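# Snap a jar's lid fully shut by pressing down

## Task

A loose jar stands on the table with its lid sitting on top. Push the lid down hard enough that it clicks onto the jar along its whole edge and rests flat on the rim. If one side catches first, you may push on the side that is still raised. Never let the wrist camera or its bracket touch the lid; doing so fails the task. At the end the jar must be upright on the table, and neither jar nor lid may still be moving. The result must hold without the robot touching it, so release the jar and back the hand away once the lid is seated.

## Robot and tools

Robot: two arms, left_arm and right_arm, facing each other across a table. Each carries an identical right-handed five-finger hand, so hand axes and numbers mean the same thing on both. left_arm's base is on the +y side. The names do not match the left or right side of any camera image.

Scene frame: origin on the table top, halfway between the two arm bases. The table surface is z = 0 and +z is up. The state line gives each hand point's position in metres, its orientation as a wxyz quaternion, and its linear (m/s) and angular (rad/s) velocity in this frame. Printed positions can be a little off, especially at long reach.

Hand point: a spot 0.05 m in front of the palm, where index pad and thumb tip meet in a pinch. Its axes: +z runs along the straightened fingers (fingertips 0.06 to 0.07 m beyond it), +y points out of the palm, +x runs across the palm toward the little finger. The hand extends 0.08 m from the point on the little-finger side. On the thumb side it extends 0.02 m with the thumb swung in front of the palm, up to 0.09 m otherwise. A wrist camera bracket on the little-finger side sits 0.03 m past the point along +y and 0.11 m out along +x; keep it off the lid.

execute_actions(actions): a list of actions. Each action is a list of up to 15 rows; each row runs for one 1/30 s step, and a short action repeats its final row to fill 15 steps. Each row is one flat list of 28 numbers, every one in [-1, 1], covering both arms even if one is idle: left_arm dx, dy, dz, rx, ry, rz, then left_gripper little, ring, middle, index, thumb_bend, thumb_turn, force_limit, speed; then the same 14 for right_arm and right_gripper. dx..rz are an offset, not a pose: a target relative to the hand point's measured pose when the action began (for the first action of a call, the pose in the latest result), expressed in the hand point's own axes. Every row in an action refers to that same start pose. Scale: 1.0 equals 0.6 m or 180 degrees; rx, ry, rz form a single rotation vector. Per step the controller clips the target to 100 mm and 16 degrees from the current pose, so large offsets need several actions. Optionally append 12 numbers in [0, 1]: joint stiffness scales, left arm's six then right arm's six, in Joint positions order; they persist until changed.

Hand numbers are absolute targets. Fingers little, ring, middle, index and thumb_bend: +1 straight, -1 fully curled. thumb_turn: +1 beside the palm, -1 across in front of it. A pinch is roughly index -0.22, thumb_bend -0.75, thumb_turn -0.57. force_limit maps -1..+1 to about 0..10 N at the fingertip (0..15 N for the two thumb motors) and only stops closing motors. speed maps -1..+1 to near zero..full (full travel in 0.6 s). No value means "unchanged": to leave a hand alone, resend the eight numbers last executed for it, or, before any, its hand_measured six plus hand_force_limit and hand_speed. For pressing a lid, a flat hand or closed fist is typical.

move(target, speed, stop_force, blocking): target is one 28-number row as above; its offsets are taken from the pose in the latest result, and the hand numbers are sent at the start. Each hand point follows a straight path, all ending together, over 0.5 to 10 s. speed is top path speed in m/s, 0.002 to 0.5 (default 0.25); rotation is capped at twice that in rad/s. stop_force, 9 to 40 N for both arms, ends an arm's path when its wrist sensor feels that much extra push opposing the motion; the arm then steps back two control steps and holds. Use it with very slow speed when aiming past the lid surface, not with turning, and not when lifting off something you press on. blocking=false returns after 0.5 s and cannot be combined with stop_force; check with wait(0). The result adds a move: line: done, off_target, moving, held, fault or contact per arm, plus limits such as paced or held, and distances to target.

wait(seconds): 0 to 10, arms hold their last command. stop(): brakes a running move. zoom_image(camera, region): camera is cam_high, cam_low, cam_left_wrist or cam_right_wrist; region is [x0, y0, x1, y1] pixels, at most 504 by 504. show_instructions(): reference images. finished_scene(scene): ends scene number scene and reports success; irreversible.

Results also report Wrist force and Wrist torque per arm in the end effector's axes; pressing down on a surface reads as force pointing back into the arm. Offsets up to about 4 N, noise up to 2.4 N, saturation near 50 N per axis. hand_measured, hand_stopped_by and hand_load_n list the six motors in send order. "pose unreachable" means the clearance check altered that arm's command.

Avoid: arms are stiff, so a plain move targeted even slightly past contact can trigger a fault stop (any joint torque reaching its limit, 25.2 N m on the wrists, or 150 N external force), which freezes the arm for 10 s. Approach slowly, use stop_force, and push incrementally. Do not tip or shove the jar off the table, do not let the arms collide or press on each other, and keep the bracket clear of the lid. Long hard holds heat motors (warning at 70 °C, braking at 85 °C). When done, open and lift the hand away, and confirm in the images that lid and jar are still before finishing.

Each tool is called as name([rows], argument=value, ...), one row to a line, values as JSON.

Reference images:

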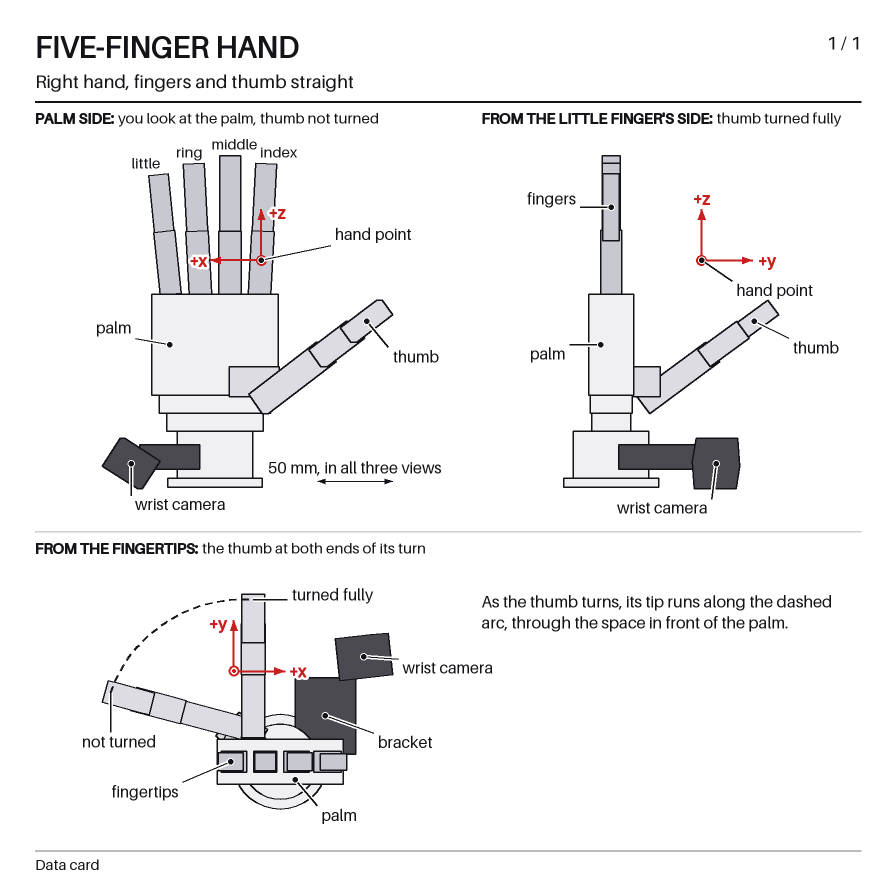

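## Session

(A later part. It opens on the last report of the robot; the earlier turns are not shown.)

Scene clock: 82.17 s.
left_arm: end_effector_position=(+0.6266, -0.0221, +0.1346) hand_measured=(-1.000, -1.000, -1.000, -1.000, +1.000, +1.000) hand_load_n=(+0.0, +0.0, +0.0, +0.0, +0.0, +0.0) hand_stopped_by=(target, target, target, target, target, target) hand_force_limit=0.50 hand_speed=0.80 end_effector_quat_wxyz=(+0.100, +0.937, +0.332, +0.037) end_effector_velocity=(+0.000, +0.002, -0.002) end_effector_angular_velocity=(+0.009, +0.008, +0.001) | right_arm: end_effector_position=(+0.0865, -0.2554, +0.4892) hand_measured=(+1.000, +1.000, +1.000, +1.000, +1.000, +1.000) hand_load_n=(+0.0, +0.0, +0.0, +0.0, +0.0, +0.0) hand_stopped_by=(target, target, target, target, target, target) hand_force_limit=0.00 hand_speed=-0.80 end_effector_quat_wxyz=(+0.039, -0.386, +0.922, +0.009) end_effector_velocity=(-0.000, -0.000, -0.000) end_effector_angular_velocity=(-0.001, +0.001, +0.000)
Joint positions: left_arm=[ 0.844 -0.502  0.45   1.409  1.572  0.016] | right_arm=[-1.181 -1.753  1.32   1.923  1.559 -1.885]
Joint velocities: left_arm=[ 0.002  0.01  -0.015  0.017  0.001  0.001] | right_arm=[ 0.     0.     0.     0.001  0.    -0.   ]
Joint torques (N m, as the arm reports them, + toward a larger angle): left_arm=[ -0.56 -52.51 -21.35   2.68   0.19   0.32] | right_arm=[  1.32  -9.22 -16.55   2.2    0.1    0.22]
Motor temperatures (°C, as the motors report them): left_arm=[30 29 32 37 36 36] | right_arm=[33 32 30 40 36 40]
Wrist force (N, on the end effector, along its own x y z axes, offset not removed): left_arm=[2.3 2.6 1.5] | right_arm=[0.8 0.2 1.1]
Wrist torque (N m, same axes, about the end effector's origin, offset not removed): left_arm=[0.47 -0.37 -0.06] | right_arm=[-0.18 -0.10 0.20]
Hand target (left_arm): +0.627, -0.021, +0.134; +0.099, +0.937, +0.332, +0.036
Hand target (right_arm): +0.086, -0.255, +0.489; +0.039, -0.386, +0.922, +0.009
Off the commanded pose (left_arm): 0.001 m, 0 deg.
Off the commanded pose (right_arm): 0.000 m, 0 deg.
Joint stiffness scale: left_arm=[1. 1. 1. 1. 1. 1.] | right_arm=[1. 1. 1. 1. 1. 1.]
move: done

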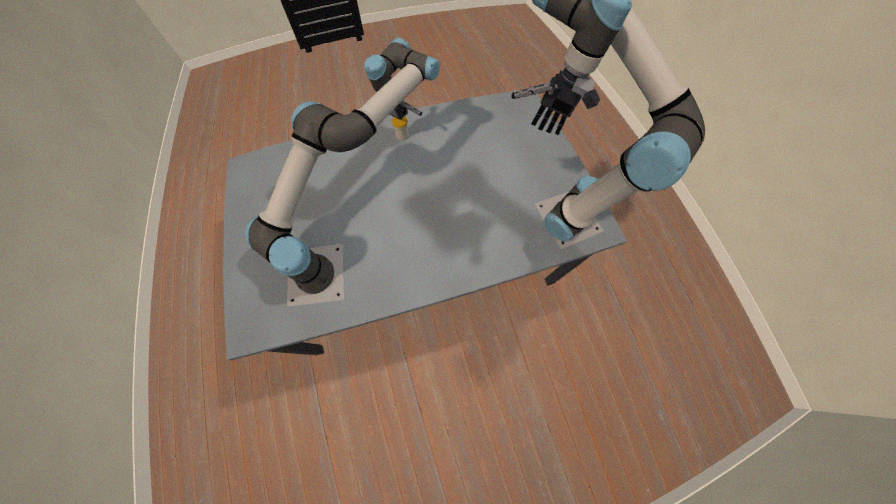

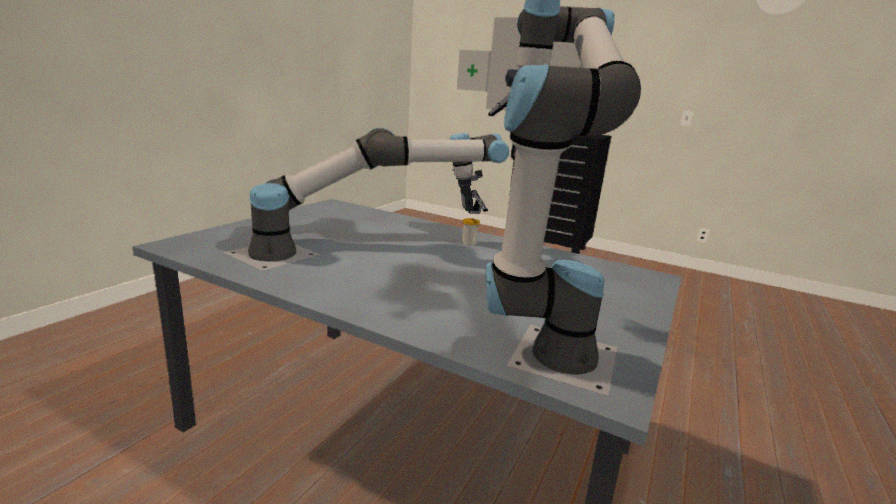

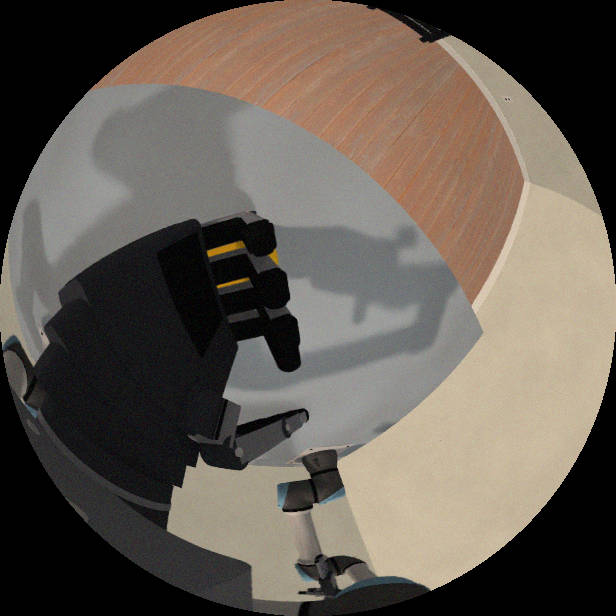

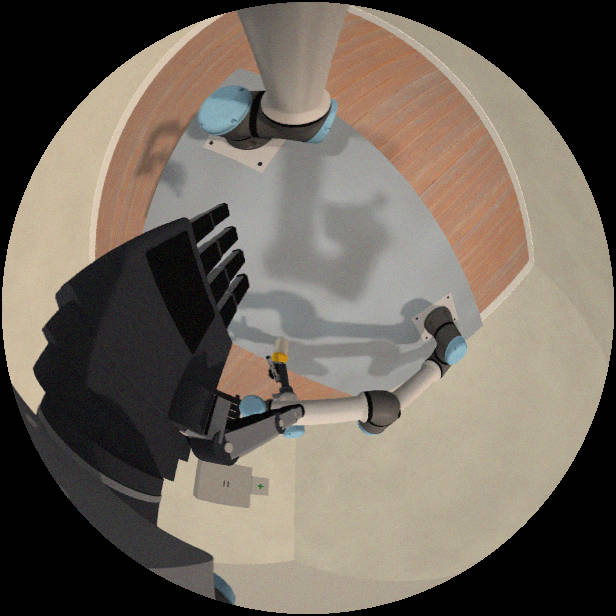

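move(target=[0,-0.0193,0.0265,0,0,0,-1,-1,-1,-1,1,1,0.5,0.8, 0,0,0,0,0,0,1,1,1,1,1,1,0,-0.8], speed=0.06)

move(target=[0,-0.0105,0.049,0,0,0,-1,-1,-1,-1,1,1,0.5,0.8, 0,0,0,0,0,0,1,1,1,1,1,1,0,-0.8], speed=0.012, stop_force=15)

zoom_image(camera="cam_low", region=[430, 180, 510, 260])

Scene clock: 90.33 s.
left_arm: end_effector_position=(+0.6215, -0.0161, +0.1160) hand_measured=(-1.000, -1.000, -1.000, -1.000, +1.000, +1.000) hand_load_n=(+0.0, +0.0, +0.0, +0.0, +0.0, +0.0) hand_stopped_by=(target, target, target, target, target, target) hand_force_limit=0.50 hand_speed=0.80 end_effector_quat_wxyz=(+0.099, +0.937, +0.332, +0.036) end_effector_velocity=(+0.002, -0.001, +0.000) end_effector_angular_velocity=(-0.011, -0.010, +0.002) | right_arm: end_effector_position=(+0.0865, -0.2554, +0.4892) hand_measured=(+1.000, +1.000, +1.000, +1.000, +1.000, +1.000) hand_load_n=(+0.0, +0.0, +0.0, +0.0, +0.0, +0.0) hand_stopped_by=(target, target, target, target, target, target) hand_force_limit=0.00 hand_speed=-0.80 end_effector_quat_wxyz=(+0.039, -0.386, +0.922, +0.009) end_effector_velocity=(-0.000, +0.000, +0.000) end_effector_angular_velocity=(+0.000, -0.000, -0.000)
Joint positions: left_arm=[ 0.844 -0.538  0.567  1.33   1.572  0.017] | right_arm=[-1.181 -1.753  1.32   1.923  1.559 -1.885]
Joint velocities: left_arm=[ 0.001 -0.008  0.015 -0.022 -0.    -0.   ] | right_arm=[ 0.     0.    -0.001  0.    -0.     0.001]
Joint torques (N m, as the arm reports them, + toward a larger angle): left_arm=[ -1.44 -55.71 -17.79   1.78  -0.21   0.14] | right_arm=[  0.21  -9.93 -17.72   2.09   0.07   0.07]
Motor temperatures (°C, as the motors report them): left_arm=[30 29 32 37 36 36] | right_arm=[33 32 30 40 36 40]
Wrist force (N, on the end effector, along its own x y z axes, offset not removed): left_arm=[2.5 2.2 0.9] | right_arm=[0.6 0.3 5.3]
Wrist torque (N m, same axes, about the end effector's origin, offset not removed): left_arm=[0.37 -0.32 -0.12] | right_arm=[-0.20 -0.25 -0.04]
Hand target (left_arm): +0.622, -0.016, +0.117; +0.100, +0.937, +0.332, +0.037
Hand target (right_arm): +0.086, -0.255, +0.489; +0.039, -0.386, +0.922, +0.009
Off the commanded pose (left_arm): 0.001 m, 0 deg.
Off the commanded pose (right_arm): 0.000 m, 0 deg.
Joint stiffness scale: left_arm=[1. 1. 1. 1. 1. 1.] | right_arm=[1. 1. 1. 1. 1. 1.]
move: done

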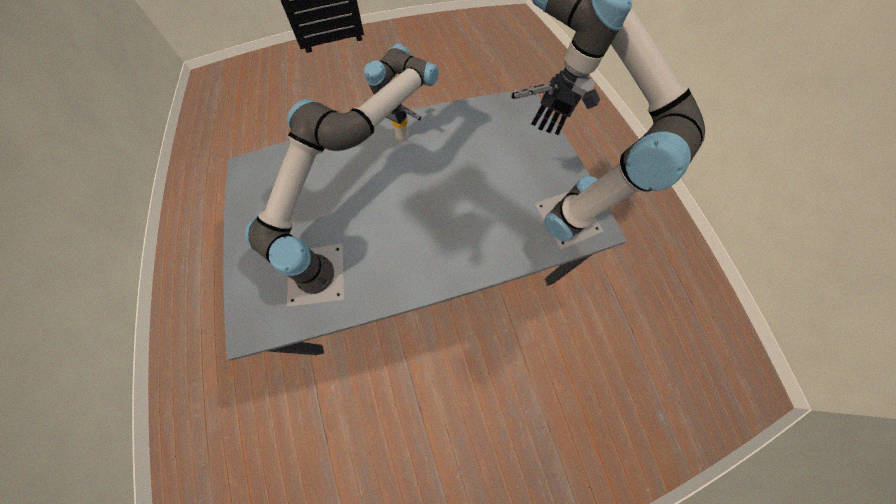

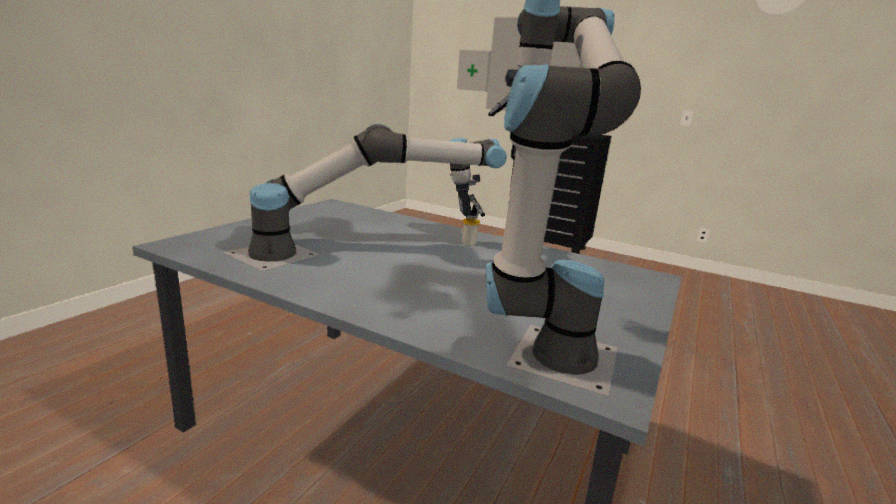

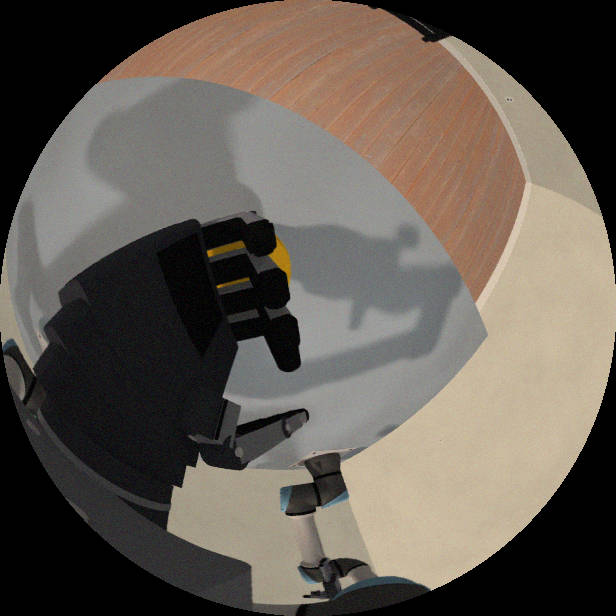

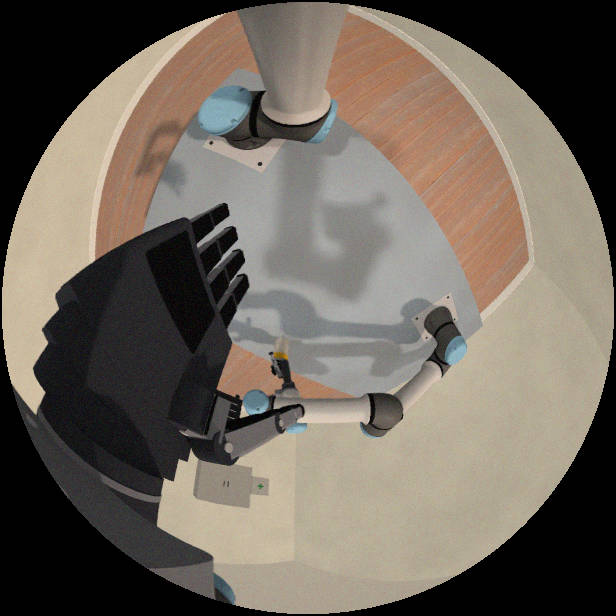

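Scene clock: 92.87 s.
left_arm: end_effector_position=(+0.6222, -0.0169, +0.0991) hand_measured=(-1.000, -1.000, -1.000, -1.000, +1.000, +1.000) hand_load_n=(-0.5, +0.0, +0.0, +0.0, +0.0, +0.0) hand_stopped_by=(target, target, target, target, target, target) hand_force_limit=0.50 hand_speed=0.80 end_effector_quat_wxyz=(+0.104, +0.937, +0.332, +0.038) end_effector_velocity=(+0.000, -0.000, +0.001) end_effector_angular_velocity=(-0.000, -0.000, -0.000) | right_arm: end_effector_position=(+0.0865, -0.2554, +0.4892) hand_measured=(+1.000, +1.000, +1.000, +1.000, +1.000, +1.000) hand_load_n=(+0.0, +0.0, +0.0, +0.0, +0.0, +0.0) hand_stopped_by=(target, target, target, target, target, target) hand_force_limit=0.00 hand_speed=-0.80 end_effector_quat_wxyz=(+0.039, -0.386, +0.922, +0.009) end_effector_velocity=(-0.000, -0.000, -0.000) end_effector_angular_velocity=(-0.000, +0.000, +0.000)
Joint positions: left_arm=[ 0.844 -0.541  0.616  1.274  1.572  0.017] | right_arm=[-1.181 -1.753  1.32   1.923  1.559 -1.885]
Joint velocities: left_arm=[-0.     0.    -0.003  0.003 -0.     0.   ] | right_arm=[-0.  0.  0.  0. -0. -0.]
Joint torques (N m, as the arm reports them, + toward a larger angle): left_arm=[ -1.77 -51.13 -18.45   2.53  -0.24   0.  ] | right_arm=[  0.45  -9.02 -17.46   2.07  -0.05   0.15]
Motor temperatures (°C, as the motors report them): left_arm=[30 29 32 37 36 36] | right_arm=[33 32 30 40 36 40]
Wrist force (N, on the end effector, along its own x y z axes, offset not removed): left_arm=[0.3 -1.2 -8.4] | right_arm=[0.9 -0.8 1.0]
Wrist torque (N m, same axes, about the end effector's origin, offset not removed): left_arm=[0.38 0.26 -0.25] | right_arm=[-0.13 -0.18 0.02]
Hand target (left_arm): +0.622, -0.017, +0.099; +0.104, +0.937, +0.332, +0.038
Hand target (right_arm): +0.086, -0.255, +0.489; +0.039, -0.386, +0.922, +0.009
Off the commanded pose (left_arm): 0.013 m, 1 deg.
Off the commanded pose (right_arm): 0.000 m, 0 deg.
Joint stiffness scale: left_arm=[1. 1. 1. 1. 1. 1.] | right_arm=[1. 1. 1. 1. 1. 1.]
move: contact (left_arm)

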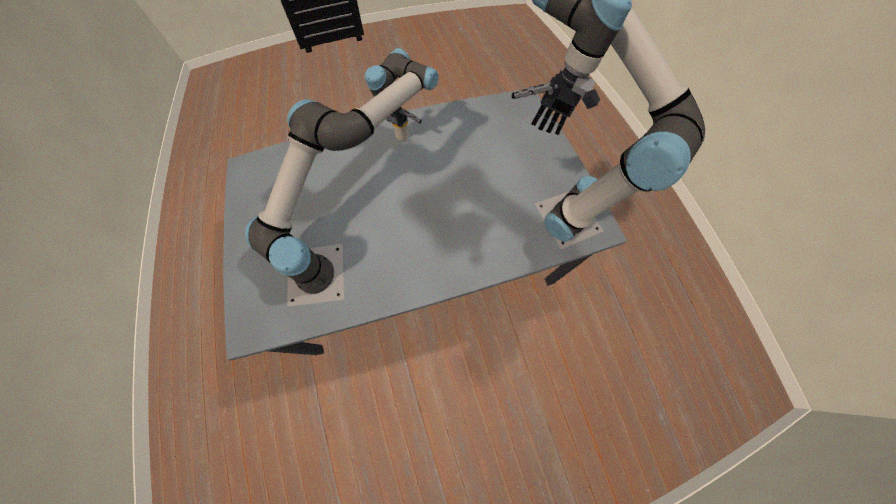

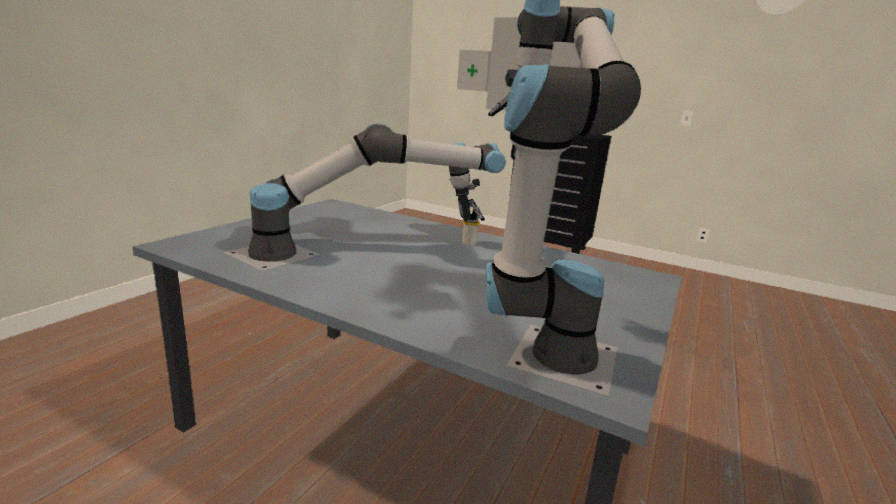

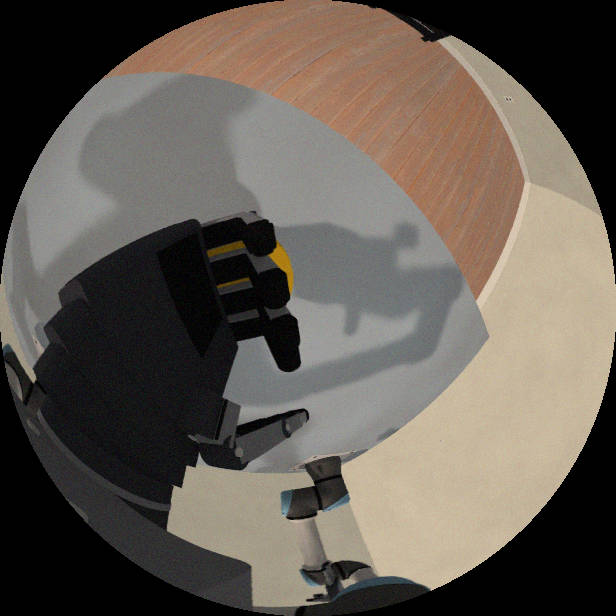

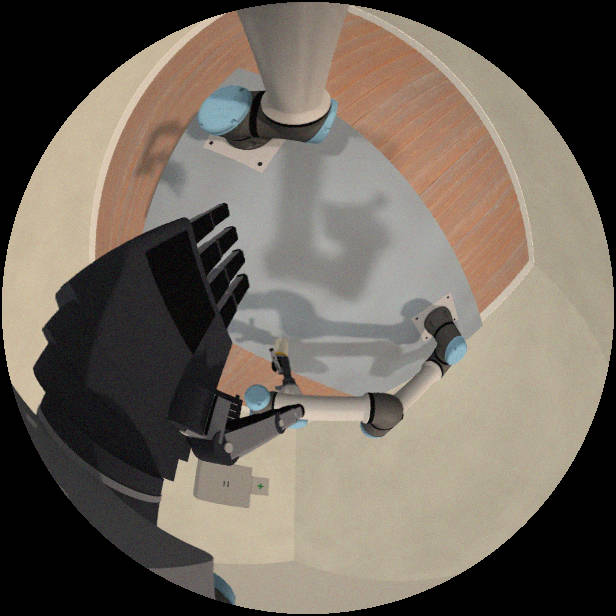

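Region (430, 180, 510, 260) of cam_low's 896x504 image, scaled by 6.300, with more detail than that image has.

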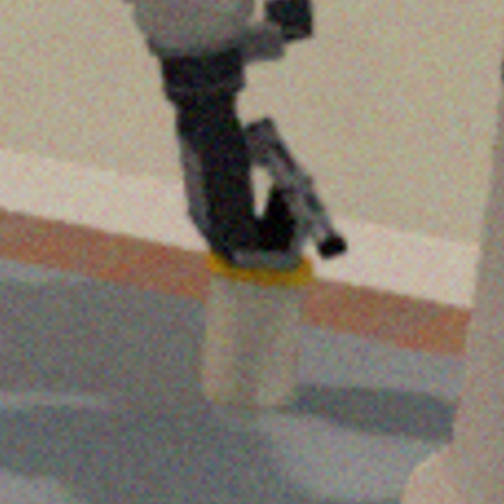

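zoom_image(camera="cam_left_wrist", region=[170, 180, 370, 380])

zoom_image(camera="cam_high", region=[365, 90, 435, 150])

Region (170, 180, 370, 380) of cam_left_wrist's 616x616 image, scaled by 2.520, with more detail than that image has.

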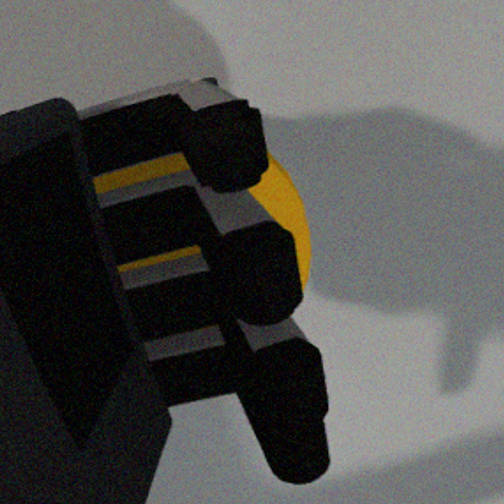

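Region (365, 90, 435, 150) of cam_high's 896x504 image, scaled by 7.200, with more detail than that image has; it fills the top 432 rows of this view, and the rest is white.

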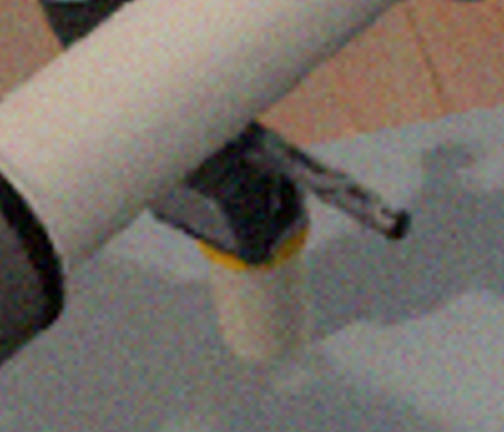

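move(target=[0,-0.0054,0.0244,0,0,0,-1,-1,-1,-1,1,1,0.5,0.8, 0,0,0,0,0,0,1,1,1,1,1,1,0,-0.8], speed=0.008, stop_force=40)

zoom_image(camera="cam_low", region=[430, 180, 510, 260])

Scene clock: 99.93 s.
left_arm: end_effector_position=(+0.6232, -0.0181, +0.0993) hand_measured=(-1.000, -1.000, -1.000, -1.000, +1.000, +1.000) hand_load_n=(-0.5, +0.0, +0.0, +0.0, +0.0, +0.0) hand_stopped_by=(target, target, target, target, target, target) hand_force_limit=0.50 hand_speed=0.80 end_effector_quat_wxyz=(+0.112, +0.936, +0.331, +0.041) end_effector_velocity=(-0.000, -0.000, +0.000) end_effector_angular_velocity=(-0.002, -0.002, -0.000) | right_arm: end_effector_position=(+0.0865, -0.2554, +0.4892) hand_measured=(+1.000, +1.000, +1.000, +1.000, +1.000, +1.000) hand_load_n=(+0.0, +0.0, +0.0, +0.0, +0.0, +0.0) hand_stopped_by=(target, target, target, target, target, target) hand_force_limit=0.00 hand_speed=-0.80 end_effector_quat_wxyz=(+0.039, -0.386, +0.922, +0.009) end_effector_velocity=(+0.001, +0.000, -0.000) end_effector_angular_velocity=(-0.000, -0.000, +0.001)
Joint positions: left_arm=[ 0.844 -0.551  0.637  1.247  1.572  0.017] | right_arm=[-1.181 -1.753  1.32   1.923  1.559 -1.885]
Joint velocities: left_arm=[-0.001 -0.002  0.004 -0.004 -0.001 -0.   ] | right_arm=[ 0.     0.002  0.    -0.002  0.    -0.001]
Joint torques (N m, as the arm reports them, + toward a larger angle): left_arm=[ -2.03 -39.67 -11.4   -0.83  -0.15   0.23] | right_arm=[  1.86  -8.39 -17.59   2.24  -0.06   0.15]
Motor temperatures (°C, as the motors report them): left_arm=[30 29 32 37 36 36] | right_arm=[33 32 30 40 36 40]
Wrist force (N, on the end effector, along its own x y z axes, offset not removed): left_arm=[-1.9 0.3 -22.5] | right_arm=[0.7 -2.3 1.4]
Wrist torque (N m, same axes, about the end effector's origin, offset not removed): left_arm=[1.58 0.86 -0.30] | right_arm=[-0.43 0.01 0.01]
Hand target (left_arm): +0.622, -0.017, +0.084; +0.104, +0.937, +0.332, +0.038
Hand target (right_arm): +0.086, -0.255, +0.489; +0.039, -0.386, +0.922, +0.009
Off the commanded pose (left_arm): 0.015 m, 1 deg.
Off the commanded pose (right_arm): 0.000 m, 0 deg.
Joint stiffness scale: left_arm=[1. 1. 1. 1. 1. 1.] | right_arm=[1. 1. 1. 1. 1. 1.]
move: off_target (left_arm)

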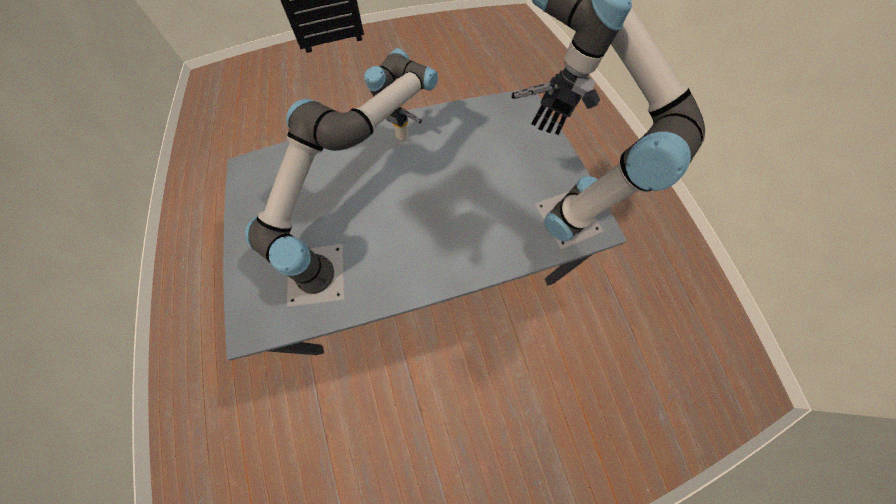

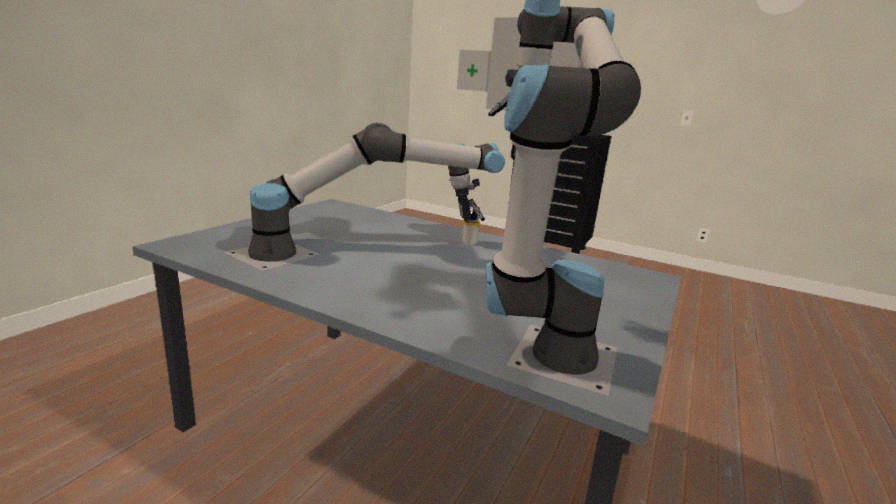

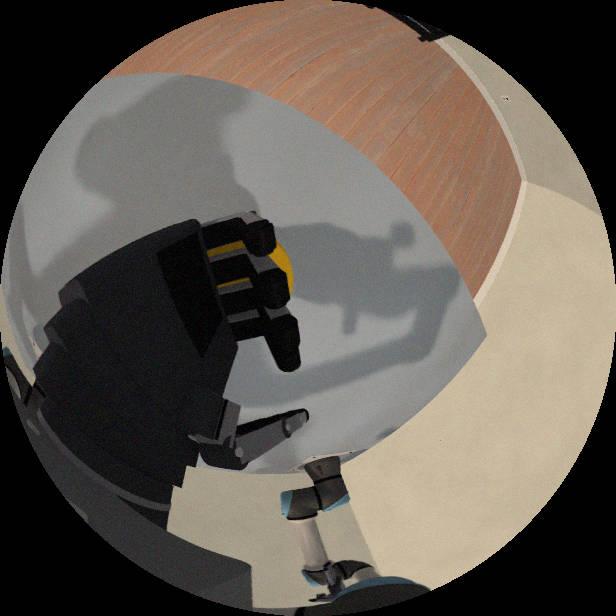

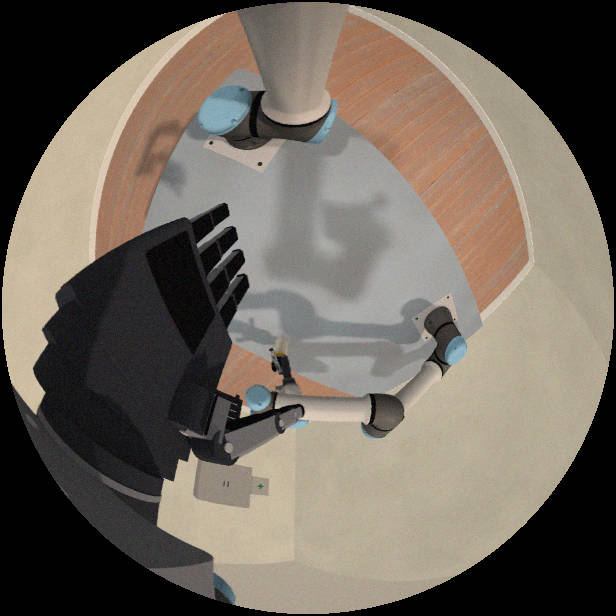

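Region (430, 180, 510, 260) of cam_low's 896x504 image, scaled by 6.300, with more detail than that image has.

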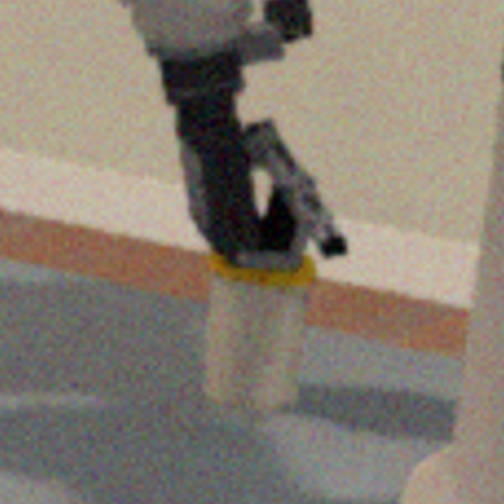

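move(target=[0,-0.0288,0.0625,0.0286,0,0,-1,-1,-1,-1,1,1,0.5,0.8, 0,0,0,0,0,0,1,1,1,1,1,1,0,-0.8], speed=0.025)

zoom_image(camera="cam_low", region=[430, 180, 510, 260])

Scene clock: 114.17 s.
left_arm: end_effector_position=(+0.6228, -0.0174, +0.0960) hand_measured=(-1.000, -1.000, -1.000, -1.000, +1.000, +1.000) hand_load_n=(-2.5, -3.0, -2.5, -4.0, +0.0, +0.0) hand_stopped_by=(target, target, target, target, target, target) hand_force_limit=0.50 hand_speed=0.80 end_effector_quat_wxyz=(+0.096, +0.938, +0.332, +0.036) end_effector_velocity=(+0.001, +0.001, +0.004) end_effector_angular_velocity=(-0.001, +0.001, +0.002) | right_arm: end_effector_position=(+0.0865, -0.2554, +0.4892) hand_measured=(+1.000, +1.000, +1.000, +1.000, +1.000, +1.000) hand_load_n=(+0.0, +0.0, +0.0, +0.0, +0.0, +0.0) hand_stopped_by=(target, target, target, target, target, target) hand_force_limit=0.00 hand_speed=-0.80 end_effector_quat_wxyz=(+0.039, -0.386, +0.922, +0.009) end_effector_velocity=(-0.000, +0.000, +0.000) end_effector_angular_velocity=(-0.000, +0.001, -0.000)
Joint positions: left_arm=[ 0.844 -0.52   0.582  1.303  1.571  0.017] | right_arm=[-1.181 -1.753  1.32   1.923  1.559 -1.885]
Joint velocities: left_arm=[ 0.002  0.001 -0.01   0.009  0.001  0.   ] | right_arm=[ 0.002  0.001 -0.001  0.002 -0.     0.002]
Joint torques (N m, as the arm reports them, + toward a larger angle): left_arm=[ -2.33 -23.43  -3.54   2.4   -0.88   0.01] | right_arm=[  1.19  -9.77 -17.32   2.13   0.05   0.11]
Motor temperatures (°C, as the motors report them): left_arm=[30 29 32 37 36 36] | right_arm=[33 32 30 40 36 40]
Wrist force (N, on the end effector, along its own x y z axes, offset not removed): left_arm=[4.8 8.3 -41.2] | right_arm=[-0.8 0.4 2.7]
Wrist torque (N m, same axes, about the end effector's origin, offset not removed): left_arm=[0.46 0.68 0.05] | right_arm=[-0.03 0.20 -0.07]
Hand target (left_arm): +0.618, -0.011, +0.060; +0.069, +0.940, +0.333, +0.026
Hand target (right_arm): +0.086, -0.255, +0.489; +0.039, -0.386, +0.922, +0.009
Off the commanded pose (left_arm): 0.038 m, 3 deg.
Off the commanded pose (right_arm): 0.000 m, 0 deg.
Joint stiffness scale: left_arm=[1. 1. 1. 1. 1. 1.] | right_arm=[1. 1. 1. 1. 1. 1.]
move: off_target (left_arm)

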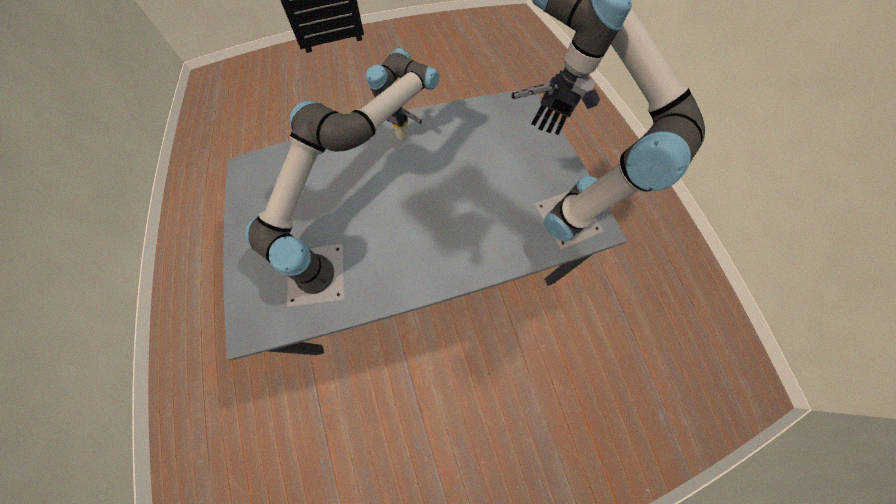

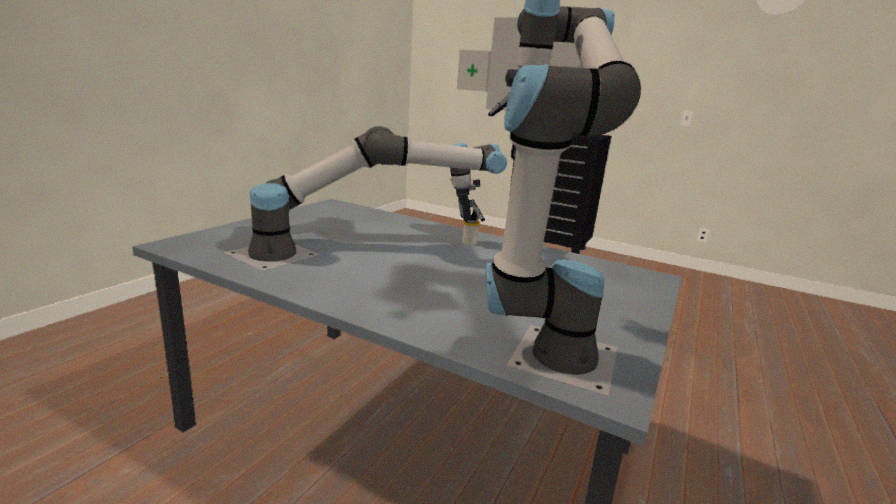

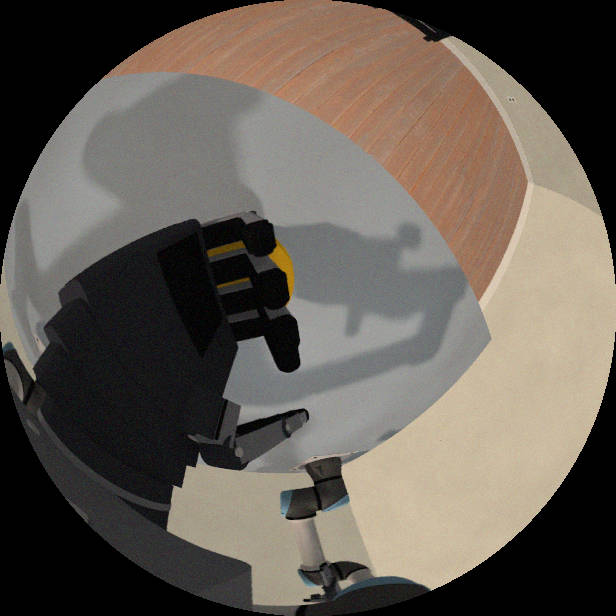

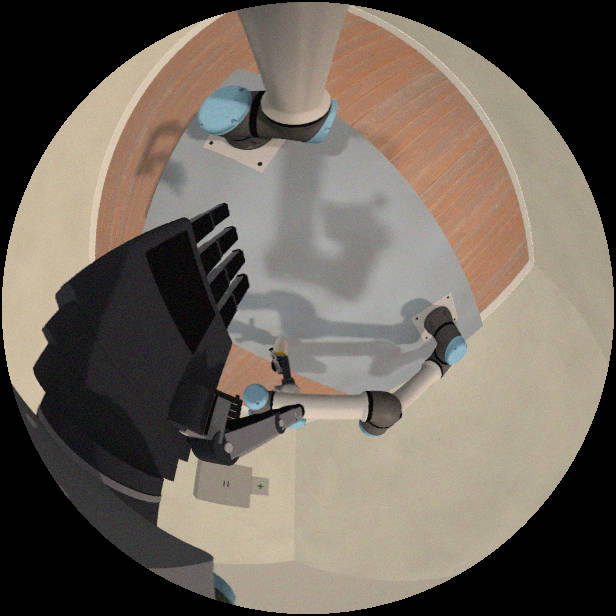

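Region (430, 180, 510, 260) of cam_low's 896x504 image, scaled by 6.300, with more detail than that image has.

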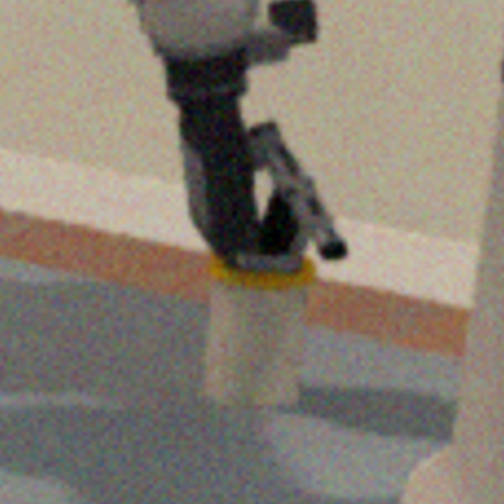

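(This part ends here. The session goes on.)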